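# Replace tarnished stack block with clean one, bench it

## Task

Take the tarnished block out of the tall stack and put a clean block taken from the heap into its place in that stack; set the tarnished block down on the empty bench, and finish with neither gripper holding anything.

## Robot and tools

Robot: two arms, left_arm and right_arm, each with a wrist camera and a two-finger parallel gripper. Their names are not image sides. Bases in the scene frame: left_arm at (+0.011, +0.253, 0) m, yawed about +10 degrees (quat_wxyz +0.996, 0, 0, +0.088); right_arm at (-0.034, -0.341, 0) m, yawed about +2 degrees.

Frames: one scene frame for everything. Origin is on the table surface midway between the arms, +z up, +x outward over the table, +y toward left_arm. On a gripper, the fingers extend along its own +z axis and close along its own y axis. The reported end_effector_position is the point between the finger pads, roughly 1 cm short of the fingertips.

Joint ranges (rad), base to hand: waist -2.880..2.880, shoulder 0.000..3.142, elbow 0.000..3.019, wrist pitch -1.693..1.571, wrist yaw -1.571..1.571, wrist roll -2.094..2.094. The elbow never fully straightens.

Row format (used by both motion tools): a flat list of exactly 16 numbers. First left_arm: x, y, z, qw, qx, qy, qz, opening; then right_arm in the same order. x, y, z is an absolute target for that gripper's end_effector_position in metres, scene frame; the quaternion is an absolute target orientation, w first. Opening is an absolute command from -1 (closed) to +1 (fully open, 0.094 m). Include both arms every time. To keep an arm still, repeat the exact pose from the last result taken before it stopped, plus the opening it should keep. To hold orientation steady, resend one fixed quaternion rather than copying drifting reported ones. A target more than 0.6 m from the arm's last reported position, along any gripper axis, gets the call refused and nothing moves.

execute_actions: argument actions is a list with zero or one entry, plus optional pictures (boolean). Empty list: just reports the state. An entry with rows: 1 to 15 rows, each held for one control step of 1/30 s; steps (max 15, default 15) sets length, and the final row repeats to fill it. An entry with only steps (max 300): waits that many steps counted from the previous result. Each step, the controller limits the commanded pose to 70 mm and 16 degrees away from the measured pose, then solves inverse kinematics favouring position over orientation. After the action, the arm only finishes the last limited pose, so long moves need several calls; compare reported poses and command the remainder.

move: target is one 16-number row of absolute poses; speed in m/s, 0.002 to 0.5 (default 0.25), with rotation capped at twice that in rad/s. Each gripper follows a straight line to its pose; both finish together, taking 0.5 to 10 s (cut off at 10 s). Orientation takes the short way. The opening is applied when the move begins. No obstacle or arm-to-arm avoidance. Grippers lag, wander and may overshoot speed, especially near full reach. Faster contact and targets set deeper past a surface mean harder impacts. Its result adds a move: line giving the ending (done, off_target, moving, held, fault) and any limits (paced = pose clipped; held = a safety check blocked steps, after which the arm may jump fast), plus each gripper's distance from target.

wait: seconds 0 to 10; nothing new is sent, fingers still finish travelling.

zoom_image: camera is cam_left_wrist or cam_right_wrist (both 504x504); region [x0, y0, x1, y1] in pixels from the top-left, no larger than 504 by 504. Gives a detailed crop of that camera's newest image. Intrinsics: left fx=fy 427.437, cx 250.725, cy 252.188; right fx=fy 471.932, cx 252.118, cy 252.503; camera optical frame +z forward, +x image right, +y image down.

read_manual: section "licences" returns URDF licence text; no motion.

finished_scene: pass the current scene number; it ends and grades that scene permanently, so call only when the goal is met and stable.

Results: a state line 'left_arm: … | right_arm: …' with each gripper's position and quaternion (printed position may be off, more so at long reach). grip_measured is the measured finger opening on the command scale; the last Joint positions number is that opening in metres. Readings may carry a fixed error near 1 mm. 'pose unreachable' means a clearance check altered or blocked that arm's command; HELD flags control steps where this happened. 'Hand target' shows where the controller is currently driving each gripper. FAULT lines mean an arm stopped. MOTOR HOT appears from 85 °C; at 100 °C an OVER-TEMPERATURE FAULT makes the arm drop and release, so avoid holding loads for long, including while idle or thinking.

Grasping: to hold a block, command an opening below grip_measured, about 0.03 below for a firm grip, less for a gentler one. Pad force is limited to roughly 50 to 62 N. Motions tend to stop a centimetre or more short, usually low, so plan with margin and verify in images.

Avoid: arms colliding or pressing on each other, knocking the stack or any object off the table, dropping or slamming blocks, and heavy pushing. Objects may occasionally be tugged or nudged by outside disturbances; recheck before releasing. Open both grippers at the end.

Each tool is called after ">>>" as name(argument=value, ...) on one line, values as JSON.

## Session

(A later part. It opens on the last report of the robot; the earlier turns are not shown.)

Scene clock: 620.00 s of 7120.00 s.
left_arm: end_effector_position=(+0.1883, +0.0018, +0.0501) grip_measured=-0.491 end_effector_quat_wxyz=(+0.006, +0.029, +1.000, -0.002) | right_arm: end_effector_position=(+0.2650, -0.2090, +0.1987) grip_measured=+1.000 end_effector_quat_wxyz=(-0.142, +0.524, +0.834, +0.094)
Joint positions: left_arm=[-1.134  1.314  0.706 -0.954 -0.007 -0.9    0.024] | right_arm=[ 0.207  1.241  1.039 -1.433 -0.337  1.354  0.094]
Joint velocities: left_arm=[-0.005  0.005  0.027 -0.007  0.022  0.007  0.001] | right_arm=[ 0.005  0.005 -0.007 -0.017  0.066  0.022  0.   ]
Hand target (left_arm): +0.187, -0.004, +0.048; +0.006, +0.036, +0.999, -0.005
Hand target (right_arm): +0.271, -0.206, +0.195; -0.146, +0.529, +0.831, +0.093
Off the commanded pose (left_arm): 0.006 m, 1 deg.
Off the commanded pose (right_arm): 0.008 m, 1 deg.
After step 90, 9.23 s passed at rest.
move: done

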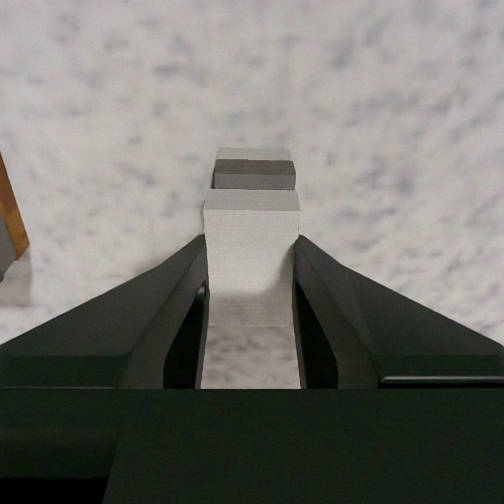

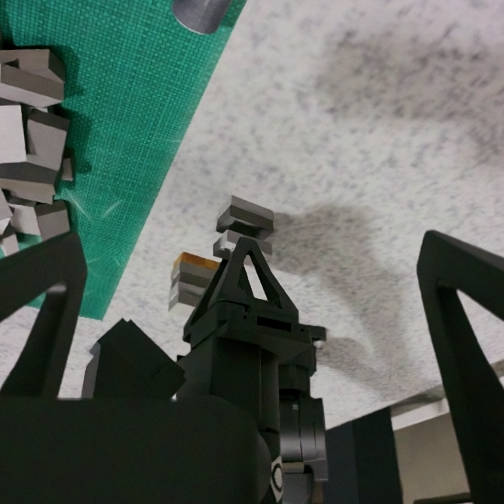

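>>> move(target=[0.183, -0.006, 0.040, 0.006, 0.036, 0.999, -0.005, -0.54, 0.271, -0.206, 0.195, -0.146, 0.529, 0.831, 0.093, 1], speed=0.015)

>>> zoom_image(camera="cam_right_wrist", region=[180, 170, 320, 310])

Scene clock: 631.93 s of 7120.00 s.
left_arm: end_effector_position=(+0.1852, -0.0018, +0.0435) grip_measured=-0.491 end_effector_quat_wxyz=(+0.007, +0.036, +0.999, -0.003) | right_arm: end_effector_position=(+0.2650, -0.2090, +0.1987) grip_measured=+1.000 end_effector_quat_wxyz=(-0.142, +0.524, +0.834, +0.094)
Joint positions: left_arm=[-1.149  1.327  0.697 -0.927 -0.007 -0.9    0.024] | right_arm=[ 0.207  1.241  1.039 -1.433 -0.337  1.354  0.094]
Joint velocities: left_arm=[-0.015 -0.005 -0.007 -0.002 -0.007 -0.007  0.   ] | right_arm=[ 0.015  0.015 -0.002 -0.007 -0.051 -0.095  0.   ]
Hand target (left_arm): +0.183, -0.006, +0.040; +0.006, +0.036, +0.999, -0.005
Hand target (right_arm): +0.271, -0.206, +0.195; -0.146, +0.529, +0.831, +0.093
Off the commanded pose (left_arm): 0.006 m, 0 deg.
Off the commanded pose (right_arm): 0.008 m, 1 deg.
After step 90, 7.80 s passed at rest.
move: done

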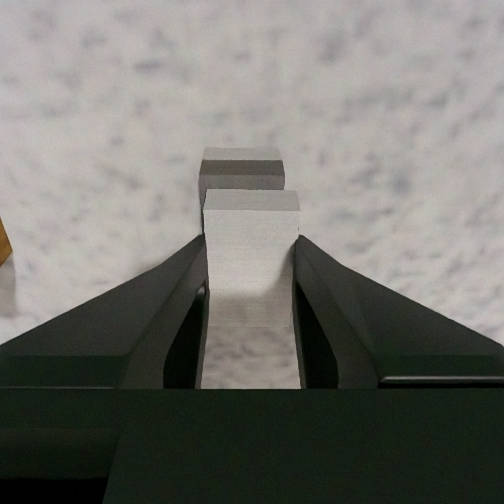

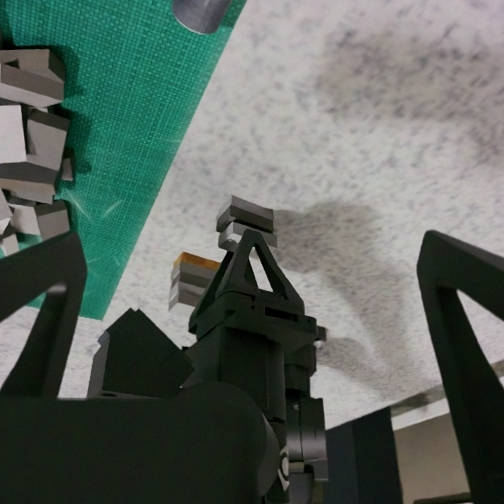

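Region (180, 170, 320, 310) of cam_right_wrist's 504x504 image, scaled by 3.600, with more detail than that image has.

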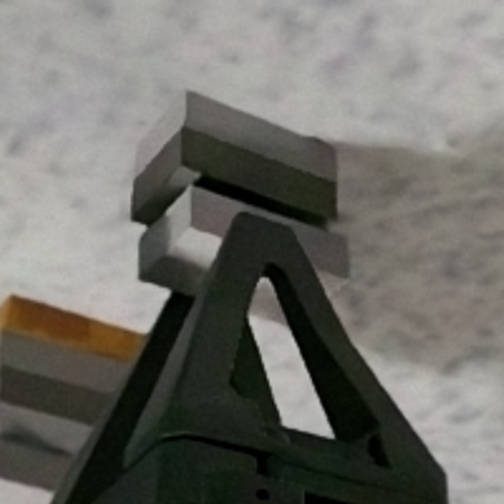

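>>> move(target=[0.190, 0.003, 0.039, 0.006, 0.034, 0.999, -0.005, -0.54, 0.271, -0.206, 0.195, -0.146, 0.529, 0.831, 0.093, 1], speed=0.015)

>>> zoom_image(camera="cam_right_wrist", region=[180, 170, 320, 310])

Scene clock: 640.67 s of 7120.00 s.
left_arm: end_effector_position=(+0.1862, +0.0038, +0.0404) grip_measured=-0.491 end_effector_quat_wxyz=(+0.005, +0.031, +1.000, -0.000) | right_arm: end_effector_position=(+0.2650, -0.2090, +0.1987) grip_measured=+1.000 end_effector_quat_wxyz=(-0.142, +0.524, +0.834, +0.094)
Joint positions: left_arm=[-1.136  1.327  0.687 -0.924 -0.007 -0.898  0.024] | right_arm=[ 0.207  1.241  1.039 -1.433 -0.337  1.354  0.094]
Joint velocities: left_arm=[ 0.005 -0.005 -0.002  0.002  0.051  0.051 -0.001] | right_arm=[-0.005 -0.005 -0.012 -0.012 -0.022 -0.066  0.   ]
Hand target (left_arm): +0.190, +0.003, +0.039; +0.006, +0.034, +0.999, -0.005
Hand target (right_arm): +0.271, -0.206, +0.195; -0.146, +0.529, +0.831, +0.093
Off the commanded pose (left_arm): 0.004 m, 1 deg.
Off the commanded pose (right_arm): 0.008 m, 1 deg.
After step 90, 4.97 s passed at rest.
move: done

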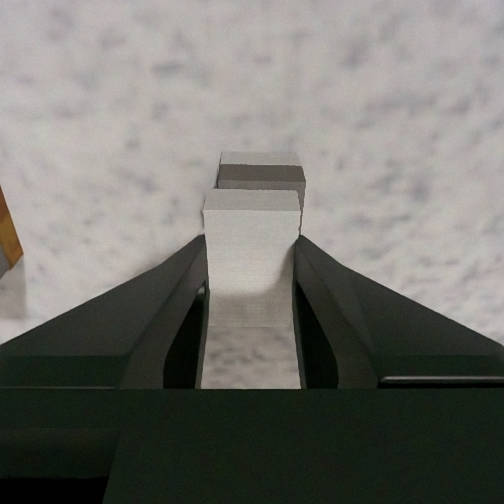

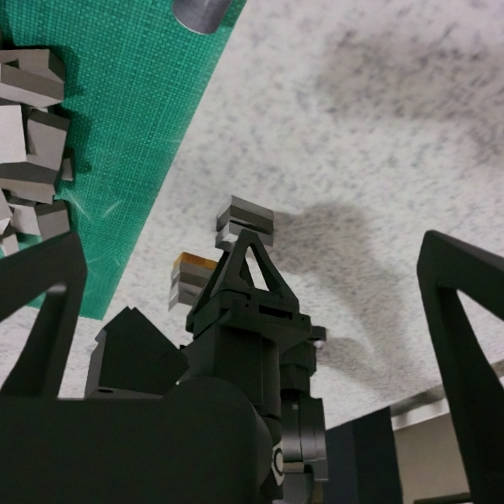

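Region (180, 170, 320, 310) of cam_right_wrist's 504x504 image, scaled by 3.600, with more detail than that image has.

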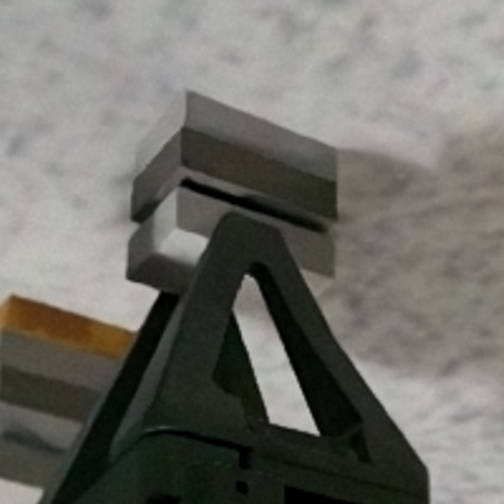

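>>> move(target=[0.1915, -0.001, 0.038, 0.006, 0.034, 0.999, -0.005, -0.54, 0.271, -0.206, 0.195, -0.146, 0.529, 0.831, 0.093, 1], speed=0.01)

>>> zoom_image(camera="cam_right_wrist", region=[180, 170, 320, 310])

Scene clock: 654.37 s of 7120.00 s.
left_arm: end_effector_position=(+0.1865, +0.0033, +0.0387) grip_measured=-0.491 end_effector_quat_wxyz=(+0.004, +0.031, +1.000, +0.000) | right_arm: end_effector_position=(+0.2650, -0.2090, +0.1987) grip_measured=+1.000 end_effector_quat_wxyz=(-0.142, +0.524, +0.834, +0.094)
Joint positions: left_arm=[-1.136  1.333  0.687 -0.92  -0.007 -0.897  0.024] | right_arm=[ 0.207  1.241  1.039 -1.433 -0.337  1.354  0.094]
Joint velocities: left_arm=[-0.005 -0.005  0.002  0.012 -0.022  0.066 -0.001] | right_arm=[ 0.005 -0.015  0.002 -0.017  0.007 -0.051  0.   ]
Hand target (left_arm): +0.191, -0.001, +0.038; +0.006, +0.034, +0.999, -0.005
Hand target (right_arm): +0.271, -0.206, +0.195; -0.146, +0.529, +0.831, +0.093
Off the commanded pose (left_arm): 0.007 m, 1 deg.
Off the commanded pose (right_arm): 0.008 m, 1 deg.
After step 90, 9.73 s passed at rest.
move: done

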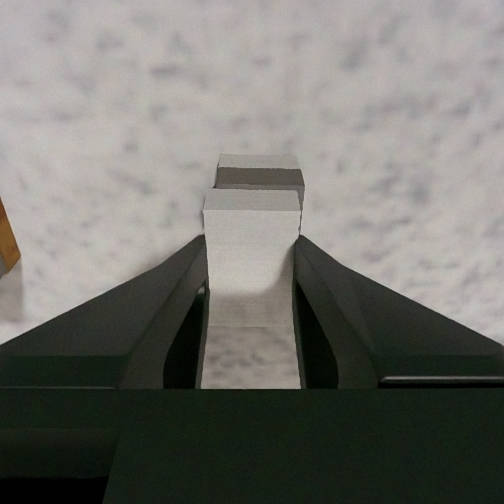

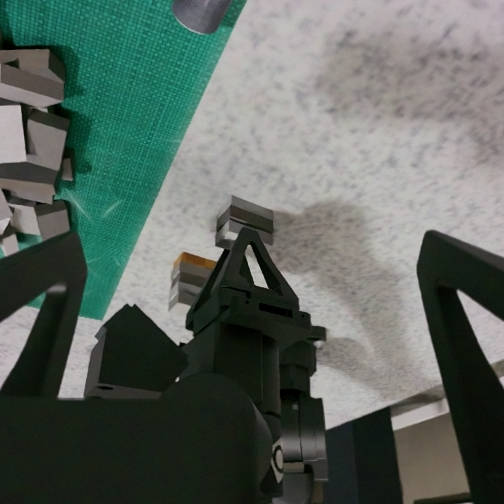

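Region (180, 170, 320, 310) of cam_right_wrist's 504x504 image, scaled by 3.600, with more detail than that image has.

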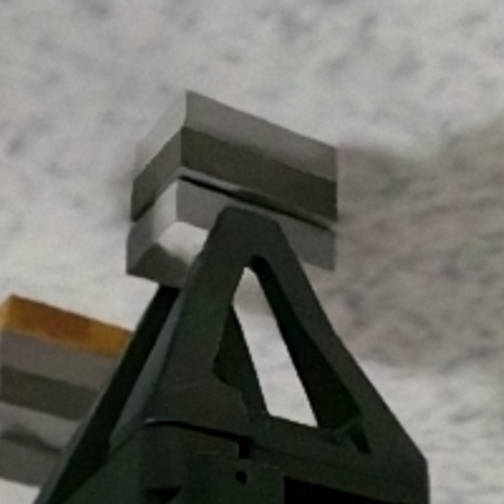

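>>> move(target=[0.1874, -0.0061, 0.039, 0.006, 0.034, 0.999, -0.005, -0.54, 0.271, -0.206, 0.195, -0.146, 0.529, 0.831, 0.093, 1], speed=0.01)

>>> zoom_image(camera="cam_right_wrist", region=[180, 170, 320, 310])

Scene clock: 685.20 s of 7120.00 s.
left_arm: end_effector_position=(+0.1862, +0.0034, +0.0380) grip_measured=-0.491 end_effector_quat_wxyz=(+0.004, +0.032, +0.999, +0.001) | right_arm: end_effector_position=(+0.2650, -0.2090, +0.1987) grip_measured=+1.000 end_effector_quat_wxyz=(-0.142, +0.524, +0.834, +0.094)
Joint positions: left_arm=[-1.137  1.336  0.687 -0.92  -0.007 -0.897  0.024] | right_arm=[ 0.207  1.241  1.039 -1.433 -0.337  1.354  0.094]
Joint velocities: left_arm=[-0.005 -0.015 -0.002  0.002  0.022 -0.037 -0.   ] | right_arm=[ 0.005  0.005 -0.012 -0.002 -0.066 -0.007  0.   ]
Hand target (left_arm): +0.187, -0.006, +0.039; +0.006, +0.034, +0.999, -0.005
Hand target (right_arm): +0.271, -0.206, +0.195; -0.146, +0.529, +0.831, +0.093
Off the commanded pose (left_arm): 0.010 m, 1 deg.
Off the commanded pose (right_arm): 0.008 m, 1 deg.
After step 90, 26.67 s passed at rest.
move: done

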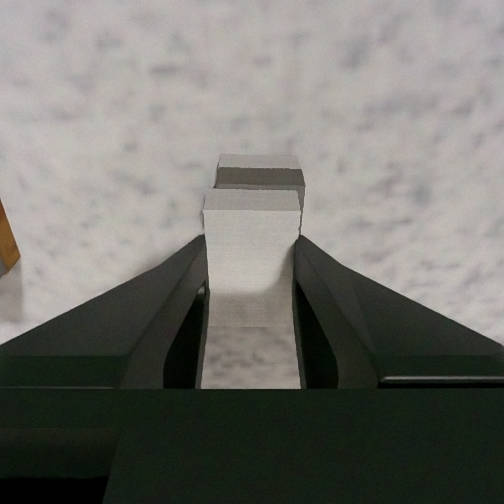

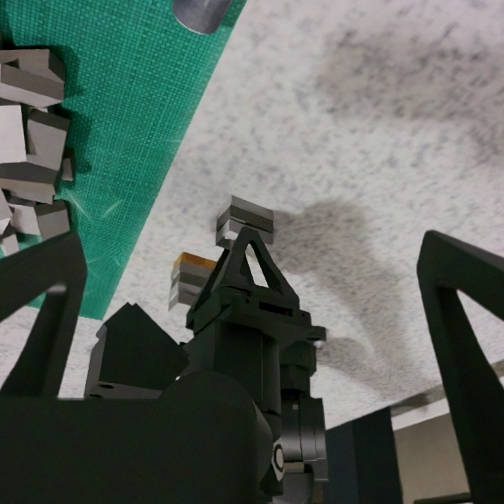

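Region (180, 170, 320, 310) of cam_right_wrist's 504x504 image, scaled by 3.600, with more detail than that image has.

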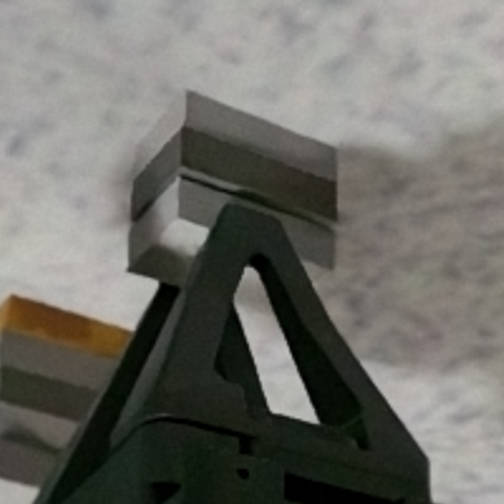

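>>> move(target=[0.189, 0.001, 0.038, 0.006, 0.034, 0.999, -0.005, -0.2, 0.271, -0.206, 0.195, -0.146, 0.529, 0.831, 0.093, 1], speed=0.01)

>>> move(target=[0.189, 0.000, 0.013, 0.006, 0.034, 0.999, -0.005, -0.2, 0.271, -0.206, 0.195, -0.146, 0.529, 0.831, 0.093, 1], speed=0.02)

Scene clock: 694.73 s of 7120.00 s.
left_arm: end_effector_position=(+0.1862, +0.0034, +0.0380) grip_measured=-0.203 end_effector_quat_wxyz=(+0.004, +0.032, +0.999, +0.001) | right_arm: end_effector_position=(+0.2650, -0.2090, +0.1987) grip_measured=+1.000 end_effector_quat_wxyz=(-0.142, +0.524, +0.834, +0.094)
Joint positions: left_arm=[-1.137  1.336  0.687 -0.92  -0.007 -0.897  0.037] | right_arm=[ 0.207  1.241  1.039 -1.433 -0.337  1.354  0.094]
Joint velocities: left_arm=[-0.015 -0.005  0.002  0.007 -0.022 -0.022  0.   ] | right_arm=[-0.024 -0.005  0.017  0.007  0.051  0.007  0.   ]
Hand target (left_arm): +0.189, +0.001, +0.038; +0.006, +0.034, +0.999, -0.005
Hand target (right_arm): +0.271, -0.206, +0.195; -0.146, +0.529, +0.831, +0.093
Off the commanded pose (left_arm): 0.004 m, 1 deg.
Off the commanded pose (right_arm): 0.008 m, 1 deg.
After step 90, 5.57 s passed at rest.
move: done

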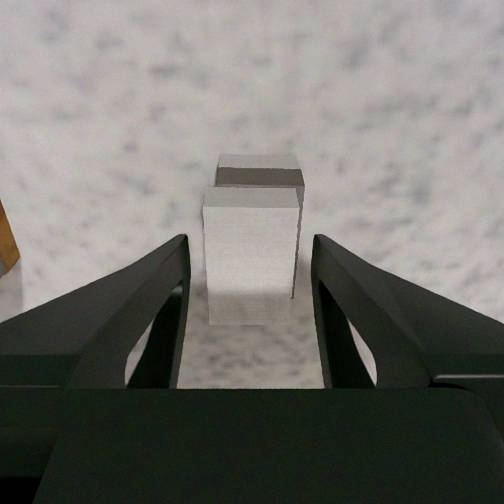

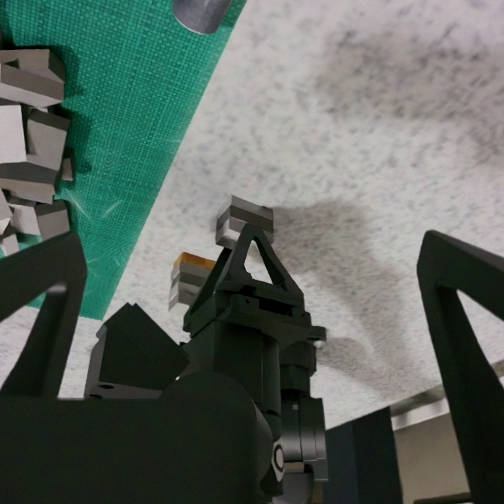

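Scene clock: 696.27 s of 7120.00 s.
left_arm: end_effector_position=(+0.1885, +0.0001, +0.0179) grip_measured=-0.203 end_effector_quat_wxyz=(+0.009, +0.032, +0.999, -0.005) | right_arm: end_effector_position=(+0.2650, -0.2090, +0.1987) grip_measured=+1.000 end_effector_quat_wxyz=(-0.142, +0.524, +0.834, +0.094)
Joint positions: left_arm=[-1.137  1.38   0.661 -0.833 -0.007 -0.897  0.037] | right_arm=[ 0.207  1.241  1.039 -1.433 -0.337  1.354  0.094]
Joint velocities: left_arm=[ 0.005 -0.005  0.002  0.017 -0.022 -0.037  0.001] | right_arm=[ 0.005 -0.015 -0.002  0.022 -0.022  0.081  0.   ]
Hand target (left_arm): +0.189, +0.000, +0.013; +0.006, +0.034, +0.999, -0.005
Hand target (right_arm): +0.271, -0.206, +0.195; -0.146, +0.529, +0.831, +0.093
Off the commanded pose (left_arm): 0.005 m, 0 deg.
Off the commanded pose (right_arm): 0.008 m, 1 deg.
move: done

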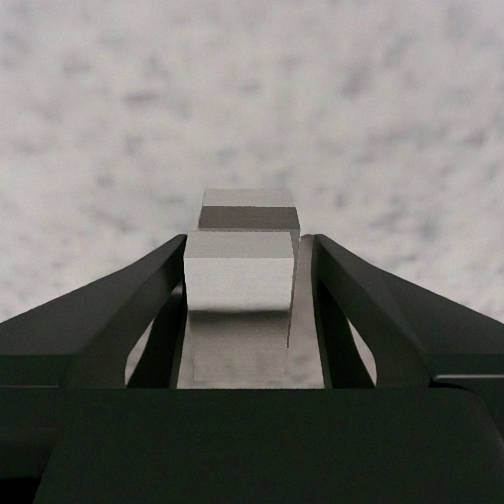

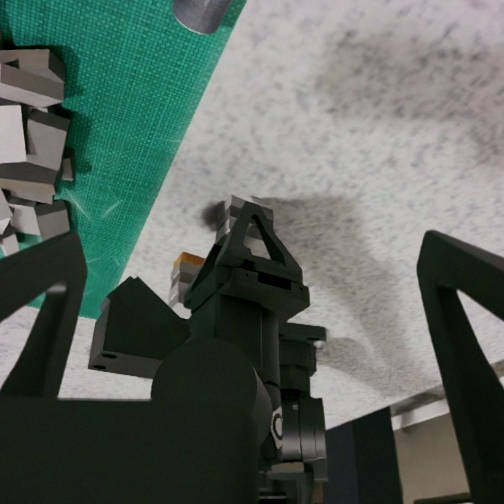

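Gripper is centred on the base blocks. Gently squeeze to align, then open.

>>> move(target=[0.189, 0.000, 0.013, 0.006, 0.034, 0.999, -0.005, -0.49, 0.271, -0.206, 0.195, -0.146, 0.529, 0.831, 0.093, 1], speed=0.02)

>>> move(target=[0.189, 0.000, 0.013, 0.006, 0.034, 0.999, -0.005, 1, 0.271, -0.206, 0.195, -0.146, 0.529, 0.831, 0.093, 1], speed=0.02)

Scene clock: 709.20 s of 7120.00 s.
left_arm: end_effector_position=(+0.1886, +0.0002, +0.0177) grip_measured=-0.469 end_effector_quat_wxyz=(+0.009, +0.032, +0.999, -0.005) | right_arm: end_effector_position=(+0.2650, -0.2090, +0.1987) grip_measured=+1.000 end_effector_quat_wxyz=(-0.142, +0.524, +0.834, +0.094)
Joint positions: left_arm=[-1.137  1.38   0.661 -0.833 -0.008 -0.897  0.025] | right_arm=[ 0.207  1.241  1.039 -1.433 -0.337  1.354  0.094]
Joint velocities: left_arm=[-0.005 -0.015  0.002 -0.012 -0.051 -0.037  0.   ] | right_arm=[-0.005 -0.005  0.002  0.017 -0.037  0.051  0.   ]
Hand target (left_arm): +0.189, -0.000, +0.013; +0.006, +0.034, +0.999, -0.005
Hand target (right_arm): +0.271, -0.206, +0.195; -0.146, +0.529, +0.831, +0.093
Off the commanded pose (left_arm): 0.005 m, 0 deg.
Off the commanded pose (right_arm): 0.008 m, 1 deg.
After step 90, 9.23 s passed at rest.
move: done

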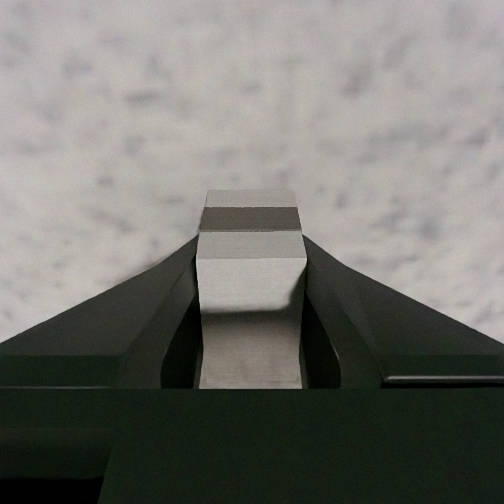

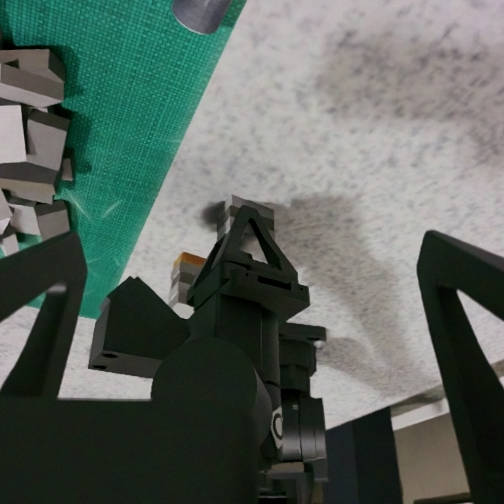

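Scene clock: 709.90 s of 7120.00 s.
left_arm: end_effector_position=(+0.1886, +0.0002, +0.0177) grip_measured=+1.000 end_effector_quat_wxyz=(+0.009, +0.032, +0.999, -0.005) | right_arm: end_effector_position=(+0.2650, -0.2090, +0.1987) grip_measured=+1.000 end_effector_quat_wxyz=(-0.142, +0.524, +0.834, +0.094)
Joint positions: left_arm=[-1.137  1.38   0.661 -0.833 -0.008 -0.897  0.094] | right_arm=[ 0.207  1.241  1.039 -1.433 -0.337  1.354  0.094]
Joint velocities: left_arm=[-0.015 -0.005  0.007  0.002  0.007 -0.022  0.   ] | right_arm=[-0.005 -0.005 -0.007 -0.002 -0.022 -0.037  0.   ]
Hand target (left_arm): +0.189, +0.000, +0.013; +0.006, +0.034, +0.999, -0.005
Hand target (right_arm): +0.271, -0.206, +0.195; -0.146, +0.529, +0.831, +0.093
Off the commanded pose (left_arm): 0.005 m, 0 deg.
Off the commanded pose (right_arm): 0.008 m, 1 deg.
move: done

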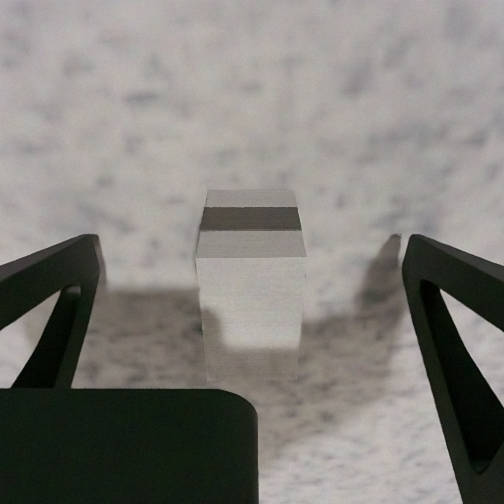

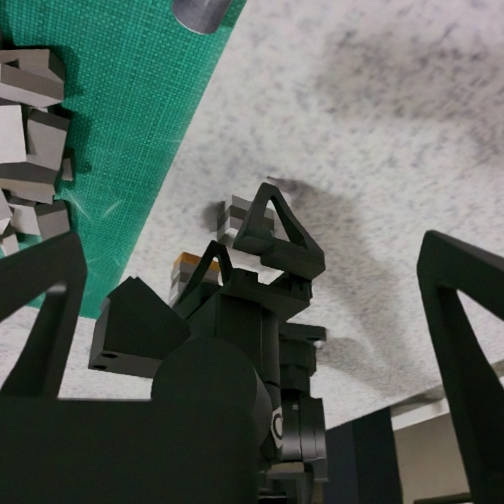

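>>> move(target=[0.198, -0.012, 0.13, 0.006, 0.034, 0.999, -0.005, 0.7, 0.271, -0.206, 0.195, -0.146, 0.529, 0.831, 0.093, 1], speed=0.08)

>>> move(target=[0.203, 0.103, 0.11, 0.006, 0.034, 0.999, -0.005, 0.0, 0.271, -0.206, 0.195, -0.146, 0.529, 0.831, 0.093, 1], speed=0.1)

Scene clock: 722.17 s of 7120.00 s.
left_arm: end_effector_position=(+0.1905, -0.0026, +0.1147) grip_measured=+0.703 end_effector_quat_wxyz=(-0.002, +0.032, +0.999, +0.010) | right_arm: end_effector_position=(+0.2650, -0.2090, +0.1987) grip_measured=+1.000 end_effector_quat_wxyz=(-0.142, +0.524, +0.834, +0.094)
Joint positions: left_arm=[-1.137  1.246  0.841 -1.183 -0.008 -0.897  0.08 ] | right_arm=[ 0.207  1.241  1.039 -1.433 -0.337  1.354  0.094]
Joint velocities: left_arm=[ 0.005  0.005 -0.007 -0.002 -0.037 -0.051  0.   ] | right_arm=[-0.005 -0.015 -0.007  0.022 -0.022 -0.139  0.   ]
Hand target (left_arm): +0.198, -0.012, +0.130; +0.006, +0.034, +0.999, -0.005
Hand target (right_arm): +0.271, -0.206, +0.195; -0.146, +0.529, +0.831, +0.093
Off the commanded pose (left_arm): 0.019 m, 2 deg.
Off the commanded pose (right_arm): 0.008 m, 1 deg.
After step 90, 7.50 s passed at rest.
move: off_target (left_arm)

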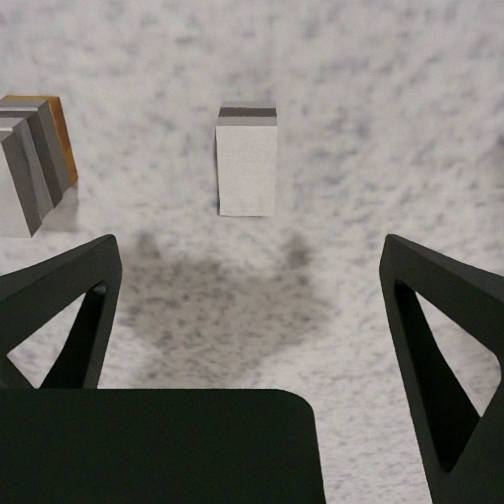

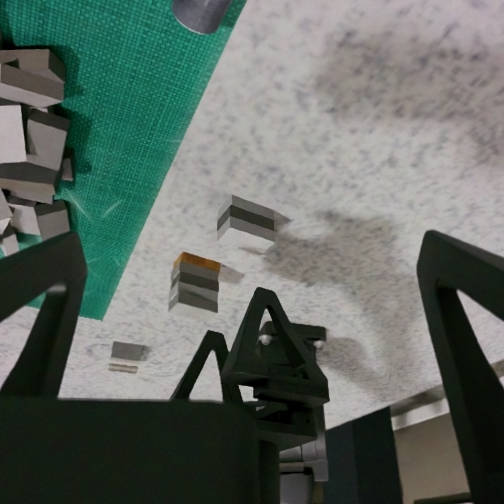

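Scene clock: 723.73 s of 7120.00 s.
left_arm: end_effector_position=(+0.2044, +0.1001, +0.1103) grip_measured=+0.003 end_effector_quat_wxyz=(+0.008, +0.028, +1.000, -0.007) | right_arm: end_effector_position=(+0.2650, -0.2090, +0.1987) grip_measured=+1.000 end_effector_quat_wxyz=(-0.142, +0.524, +0.834, +0.094)
Joint positions: left_arm=[-0.841  1.024  0.667 -1.192  0.002 -0.608  0.047] | right_arm=[ 0.207  1.241  1.039 -1.433 -0.337  1.354  0.094]
Joint velocities: left_arm=[ 0.005 -0.005 -0.012 -0.002 -0.007  0.066  0.   ] | right_arm=[ 0.005 -0.015 -0.012  0.007 -0.007  0.051  0.   ]
Hand target (left_arm): +0.202, +0.103, +0.111; +0.004, +0.034, +0.999, -0.007
Hand target (right_arm): +0.271, -0.206, +0.195; -0.146, +0.529, +0.831, +0.093
Off the commanded pose (left_arm): 0.003 m, 1 deg.
Off the commanded pose (right_arm): 0.008 m, 1 deg.
move: done

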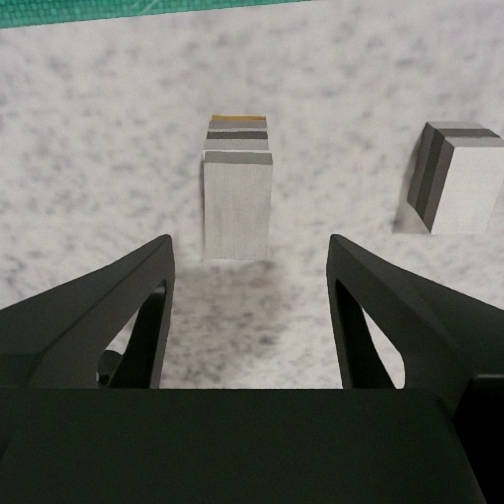

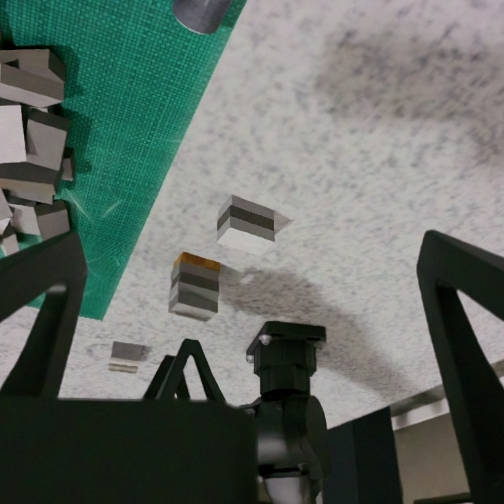

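>>> move(target=[0.198, 0.107, 0.035, 0.002, 0.034, 0.999, -0.002, 0.0, 0.271, -0.206, 0.195, -0.146, 0.529, 0.831, 0.093, 1], speed=0.05)

Scene clock: 734.93 s of 7120.00 s.
left_arm: end_effector_position=(+0.1957, +0.1069, +0.0376) grip_measured=+0.003 end_effector_quat_wxyz=(+0.001, +0.030, +1.000, -0.002) | right_arm: end_effector_position=(+0.2650, -0.2090, +0.1987) grip_measured=+1.000 end_effector_quat_wxyz=(-0.142, +0.524, +0.834, +0.094)
Joint positions: left_arm=[-0.841  1.127  0.519 -0.958  0.002 -0.605  0.047] | right_arm=[ 0.207  1.241  1.039 -1.433 -0.337  1.354  0.094]
Joint velocities: left_arm=[-0.015 -0.005 -0.002 -0.002 -0.051 -0.007  0.   ] | right_arm=[-0.015 -0.005  0.002  0.007 -0.007 -0.022  0.   ]
Hand target (left_arm): +0.198, +0.107, +0.035; +0.002, +0.034, +0.999, -0.002
Hand target (right_arm): +0.271, -0.206, +0.195; -0.146, +0.529, +0.831, +0.093
Off the commanded pose (left_arm): 0.004 m, 1 deg.
Off the commanded pose (right_arm): 0.008 m, 1 deg.
After step 90, 6.37 s passed at rest.
move: done

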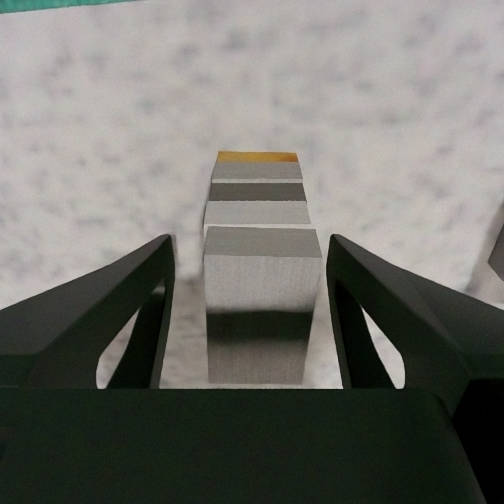

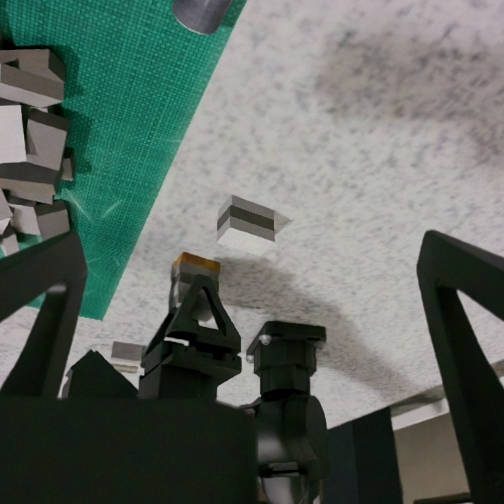

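>>> move(target=[0.2005, 0.1045, 0.0245, 0.002, 0.034, 0.999, -0.002, -0.25, 0.271, -0.206, 0.195, -0.146, 0.529, 0.831, 0.093, 1], speed=0.02)

>>> zoom_image(camera="cam_right_wrist", region=[130, 230, 270, 370])

Scene clock: 742.37 s of 7120.00 s.
left_arm: end_effector_position=(+0.1991, +0.1042, +0.0278) grip_measured=-0.247 end_effector_quat_wxyz=(+0.002, +0.030, +1.000, -0.002) | right_arm: end_effector_position=(+0.2650, -0.2090, +0.1987) grip_measured=+1.000 end_effector_quat_wxyz=(-0.142, +0.524, +0.834, +0.094)
Joint positions: left_arm=[-0.841  1.164  0.513 -0.914  0.002 -0.605  0.035] | right_arm=[ 0.207  1.241  1.039 -1.433 -0.337  1.354  0.094]
Joint velocities: left_arm=[-0.005  0.005 -0.012  0.012  0.022  0.051  0.   ] | right_arm=[ 0.005 -0.005 -0.012  0.032 -0.051  0.081  0.   ]
Hand target (left_arm): +0.200, +0.105, +0.024; +0.002, +0.034, +0.999, -0.002
Hand target (right_arm): +0.271, -0.206, +0.195; -0.146, +0.529, +0.831, +0.093
Off the commanded pose (left_arm): 0.004 m, 0 deg.
Off the commanded pose (right_arm): 0.008 m, 1 deg.
After step 90, 3.50 s passed at rest.
move: done

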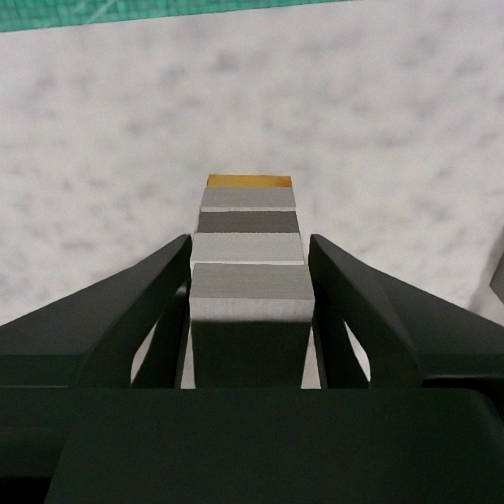

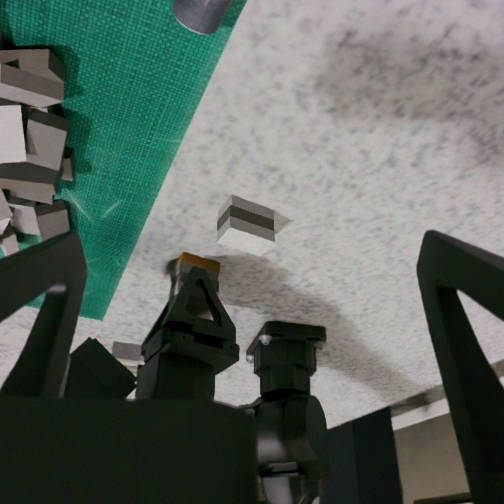

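Region (130, 230, 270, 370) of cam_right_wrist's 504x504 image, scaled by 3.600, with more detail than that image has.

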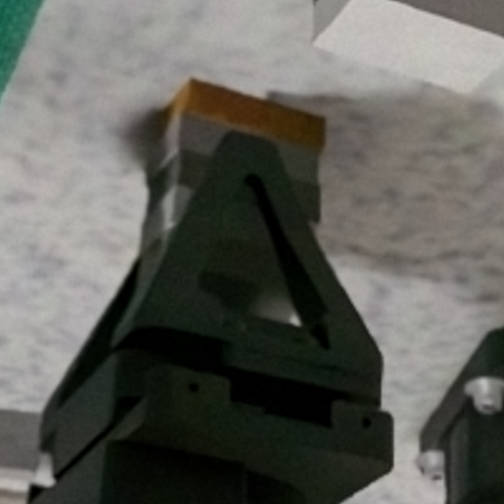

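>>> move(target=[0.2005, 0.1045, 0.0245, 0.002, 0.034, 0.999, -0.002, -0.52, 0.271, -0.206, 0.195, -0.146, 0.529, 0.831, 0.093, 1], speed=0.02)

>>> move(target=[0.205, 0.10, 0.13, 0.002, 0.034, 0.999, -0.002, -0.52, 0.271, -0.206, 0.195, -0.146, 0.529, 0.831, 0.093, 1], speed=0.06)

Scene clock: 761.23 s of 7120.00 s.
left_arm: end_effector_position=(+0.1992, +0.1043, +0.0278) grip_measured=-0.474 end_effector_quat_wxyz=(+0.002, +0.030, +1.000, -0.002) | right_arm: end_effector_position=(+0.2650, -0.2090, +0.1987) grip_measured=+1.000 end_effector_quat_wxyz=(-0.142, +0.524, +0.834, +0.094)
Joint positions: left_arm=[-0.841  1.164  0.513 -0.913  0.001 -0.605  0.025] | right_arm=[ 0.207  1.241  1.039 -1.433 -0.337  1.354  0.094]
Joint velocities: left_arm=[-0.005 -0.005  0.002  0.007 -0.037  0.007  0.   ] | right_arm=[-0.005 -0.005  0.007  0.007 -0.022 -0.095  0.   ]
Hand target (left_arm): +0.201, +0.104, +0.025; +0.002, +0.034, +0.999, -0.002
Hand target (right_arm): +0.271, -0.206, +0.195; -0.146, +0.529, +0.831, +0.093
Off the commanded pose (left_arm): 0.004 m, 0 deg.
Off the commanded pose (right_arm): 0.008 m, 1 deg.
After step 90, 15.17 s passed at rest.
move: done

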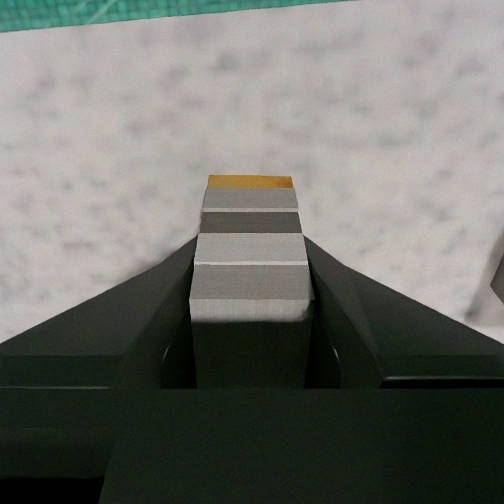

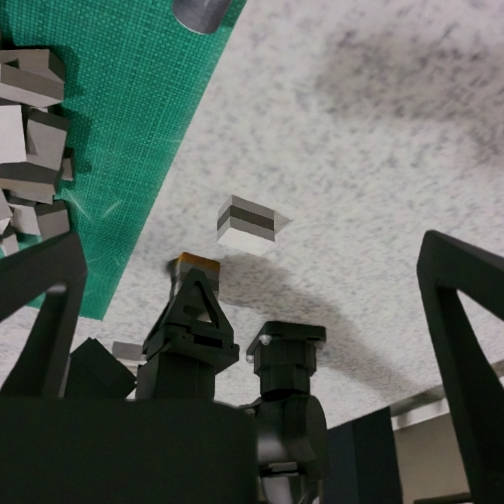

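Scene clock: 763.27 s of 7120.00 s.
left_arm: end_effector_position=(+0.1900, +0.1115, +0.1059) grip_measured=-0.474 end_effector_quat_wxyz=(-0.022, +0.030, +0.999, +0.016) | right_arm: end_effector_position=(+0.2650, -0.2090, +0.1987) grip_measured=+1.000 end_effector_quat_wxyz=(-0.142, +0.524, +0.834, +0.094)
Joint positions: left_arm=[-0.841  1.032  0.659 -1.253  0.001 -0.605  0.025] | right_arm=[ 0.207  1.241  1.039 -1.433 -0.337  1.354  0.094]
Joint velocities: left_arm=[-0.015  0.005  0.007 -0.017  0.022 -0.125 -0.001] | right_arm=[-0.005 -0.005  0.017 -0.002  0.007  0.007  0.   ]
Hand target (left_arm): +0.204, +0.100, +0.130; +0.002, +0.034, +0.999, -0.002
Hand target (right_arm): +0.271, -0.206, +0.195; -0.146, +0.529, +0.831, +0.093
Off the commanded pose (left_arm): 0.031 m, 3 deg.
Off the commanded pose (right_arm): 0.008 m, 1 deg.
move: off_target (left_arm)

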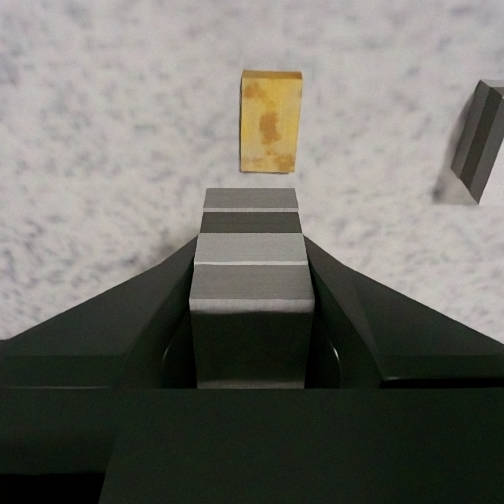

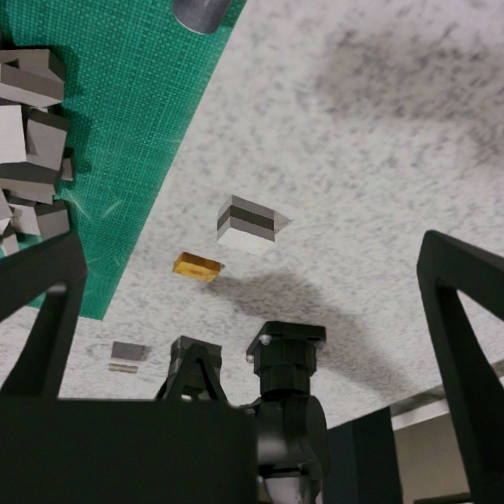

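>>> move(target=[0.190, -0.010, 0.15, 0.012, 0.034, 0.999, -0.012, -0.52, 0.271, -0.206, 0.195, -0.146, 0.529, 0.831, 0.093, 1], speed=0.08)

>>> move(target=[0.190, -0.010, 0.075, 0.012, 0.034, 0.999, -0.012, -0.52, 0.271, -0.206, 0.195, -0.146, 0.529, 0.831, 0.093, 1], speed=0.04)

Scene clock: 775.17 s of 7120.00 s.
left_arm: end_effector_position=(+0.1783, +0.0115, +0.1291) grip_measured=-0.474 end_effector_quat_wxyz=(-0.008, +0.039, +0.999, +0.014) | right_arm: end_effector_position=(+0.2650, -0.2090, +0.1987) grip_measured=+1.000 end_effector_quat_wxyz=(-0.142, +0.524, +0.834, +0.094)
Joint positions: left_arm=[-1.14   1.187  0.833 -1.249 -0.003 -0.886  0.025] | right_arm=[ 0.207  1.241  1.039 -1.433 -0.337  1.354  0.094]
Joint velocities: left_arm=[ 0.005 -0.015  0.002  0.012 -0.081 -0.095  0.001] | right_arm=[ 0.015  0.005 -0.002 -0.022  0.007  0.081  0.   ]
Hand target (left_arm): +0.190, -0.009, +0.149; +0.013, +0.034, +0.999, -0.011
Hand target (right_arm): +0.271, -0.206, +0.195; -0.146, +0.529, +0.831, +0.093
Off the commanded pose (left_arm): 0.032 m, 4 deg.
Off the commanded pose (right_arm): 0.008 m, 1 deg.
After step 90, 6.93 s passed at rest.
move: off_target (left_arm)

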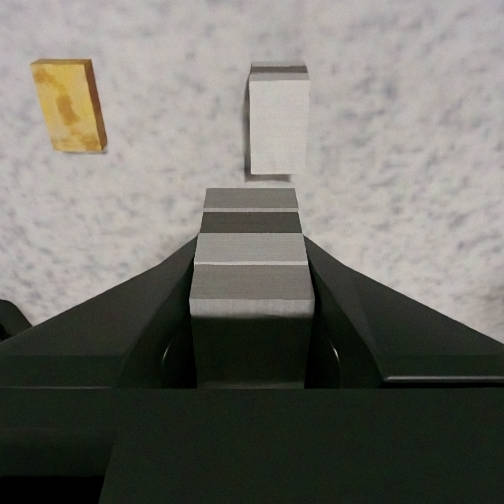

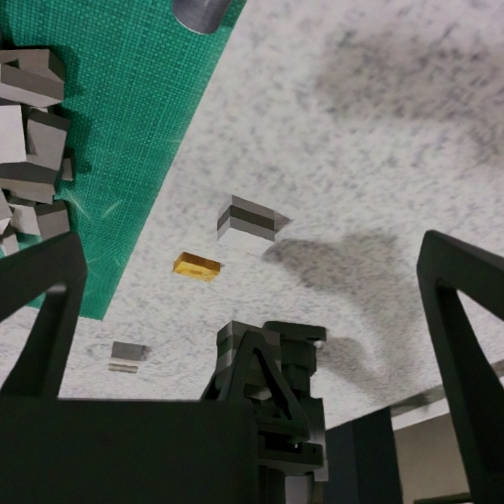

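Scene clock: 776.97 s of 7120.00 s.
left_arm: end_effector_position=(+0.1876, -0.0019, +0.0715) grip_measured=-0.474 end_effector_quat_wxyz=(+0.004, +0.038, +0.999, -0.003) | right_arm: end_effector_position=(+0.2650, -0.2090, +0.1987) grip_measured=+1.000 end_effector_quat_wxyz=(-0.142, +0.524, +0.834, +0.094)
Joint positions: left_arm=[-1.14   1.282  0.744 -1.023 -0.003 -0.888  0.025] | right_arm=[ 0.207  1.241  1.039 -1.433 -0.337  1.354  0.094]
Joint velocities: left_arm=[ 0.015 -0.005  0.007 -0.007  0.037 -0.125  0.   ] | right_arm=[-0.015 -0.024  0.002  0.007 -0.037 -0.037  0.   ]
Hand target (left_arm): +0.190, -0.010, +0.075; +0.011, +0.034, +0.999, -0.012
Hand target (right_arm): +0.271, -0.206, +0.195; -0.146, +0.529, +0.831, +0.093
Off the commanded pose (left_arm): 0.009 m, 1 deg.
Off the commanded pose (right_arm): 0.008 m, 1 deg.
move: done

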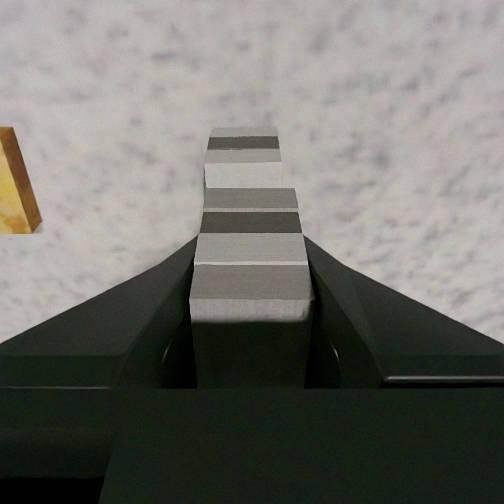

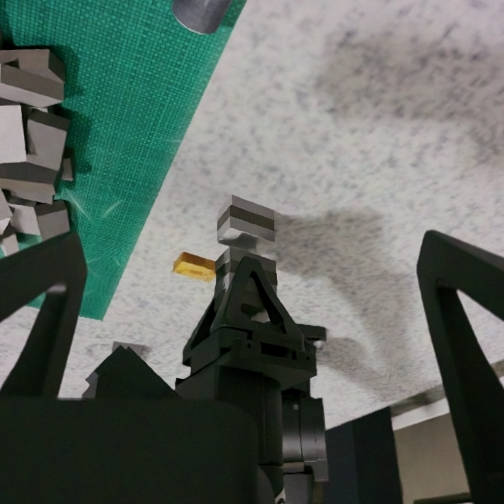

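>>> move(target=[0.1884, -0.0077, 0.060, 0.012, 0.034, 0.999, -0.012, -0.52, 0.271, -0.206, 0.195, -0.146, 0.529, 0.831, 0.093, 1], speed=0.02)

>>> zoom_image(camera="cam_right_wrist", region=[180, 180, 320, 320])

Scene clock: 784.10 s of 7120.00 s.
left_arm: end_effector_position=(+0.1864, -0.0002, +0.0577) grip_measured=-0.474 end_effector_quat_wxyz=(+0.005, +0.038, +0.999, -0.004) | right_arm: end_effector_position=(+0.2650, -0.2090, +0.1987) grip_measured=+1.000 end_effector_quat_wxyz=(-0.142, +0.524, +0.834, +0.094)
Joint positions: left_arm=[-1.14   1.298  0.716 -0.976 -0.003 -0.889  0.025] | right_arm=[ 0.207  1.241  1.039 -1.433 -0.337  1.354  0.094]
Joint velocities: left_arm=[-0.005  0.005 -0.012 -0.012 -0.037  0.022 -0.001] | right_arm=[-0.005 -0.005 -0.002 -0.012  0.037  0.022  0.   ]
Hand target (left_arm): +0.188, -0.008, +0.060; +0.012, +0.034, +0.999, -0.012
Hand target (right_arm): +0.271, -0.206, +0.195; -0.146, +0.529, +0.831, +0.093
Off the commanded pose (left_arm): 0.008 m, 1 deg.
Off the commanded pose (right_arm): 0.008 m, 1 deg.
After step 90, 3.23 s passed at rest.
move: done

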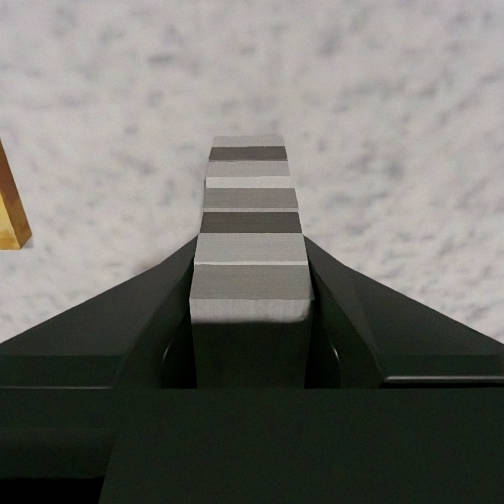

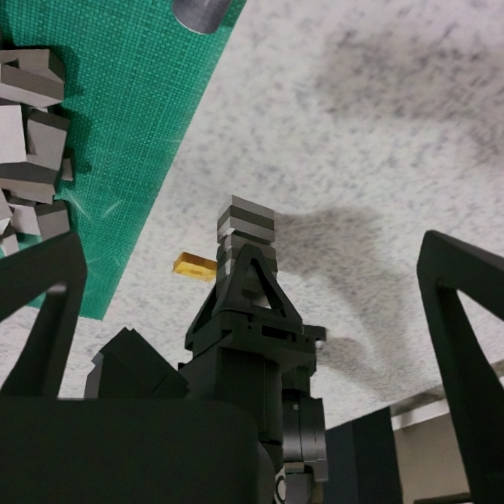

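Region (180, 180, 320, 320) of cam_right_wrist's 504x504 image, scaled by 3.600, with more detail than that image has.

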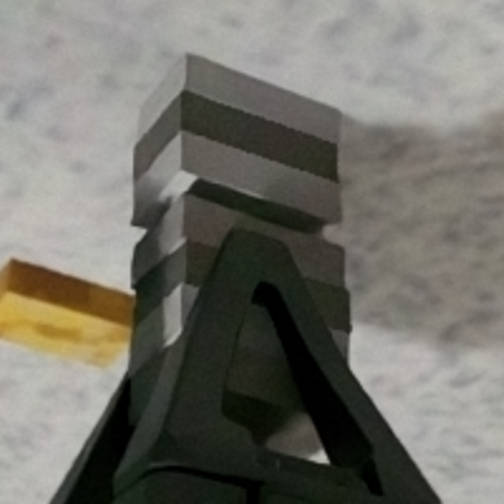

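Well aligned. Lower to contact.

>>> move(target=[0.188, -0.0071, 0.052, 0.012, 0.034, 0.999, -0.012, -0.52, 0.271, -0.206, 0.195, -0.146, 0.529, 0.831, 0.093, 1], speed=0.01)

>>> zoom_image(camera="cam_right_wrist", region=[180, 180, 320, 320])

Scene clock: 792.27 s of 7120.00 s.
left_arm: end_effector_position=(+0.1863, -0.0000, +0.0513) grip_measured=-0.474 end_effector_quat_wxyz=(+0.006, +0.038, +0.999, -0.005) | right_arm: end_effector_position=(+0.2650, -0.2090, +0.1987) grip_measured=+1.000 end_effector_quat_wxyz=(-0.142, +0.524, +0.834, +0.094)
Joint positions: left_arm=[-1.14   1.309  0.705 -0.952 -0.003 -0.889  0.025] | right_arm=[ 0.207  1.241  1.039 -1.433 -0.337  1.354  0.094]
Joint velocities: left_arm=[-0.005 -0.005 -0.022 -0.012  0.022 -0.022 -0.001] | right_arm=[ 0.005 -0.015 -0.002  0.017 -0.051  0.037  0.   ]
Hand target (left_arm): +0.188, -0.007, +0.052; +0.012, +0.034, +0.999, -0.012
Hand target (right_arm): +0.271, -0.206, +0.195; -0.146, +0.529, +0.831, +0.093
Off the commanded pose (left_arm): 0.007 m, 1 deg.
Off the commanded pose (right_arm): 0.008 m, 1 deg.
After step 90, 3.87 s passed at rest.
move: done

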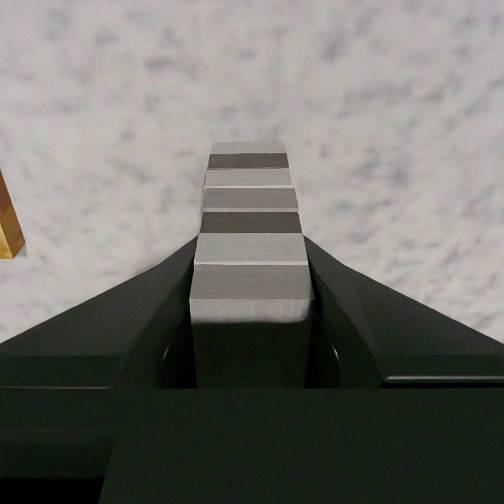

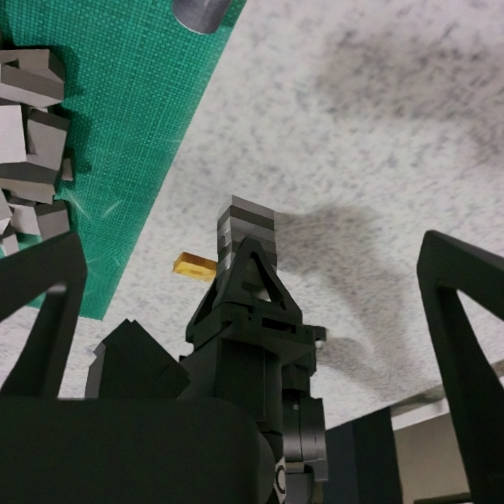

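Region (180, 180, 320, 320) of cam_right_wrist's 504x504 image, scaled by 3.600, with more detail than that image has.

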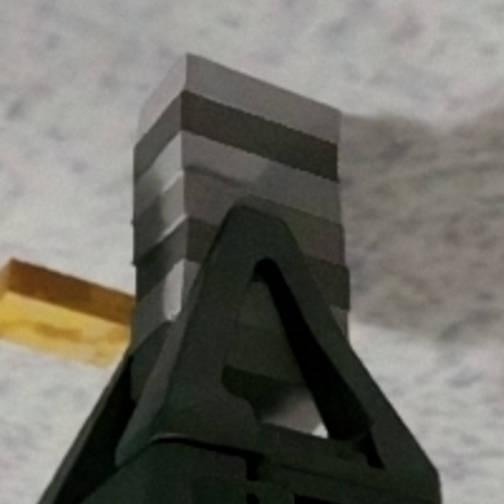

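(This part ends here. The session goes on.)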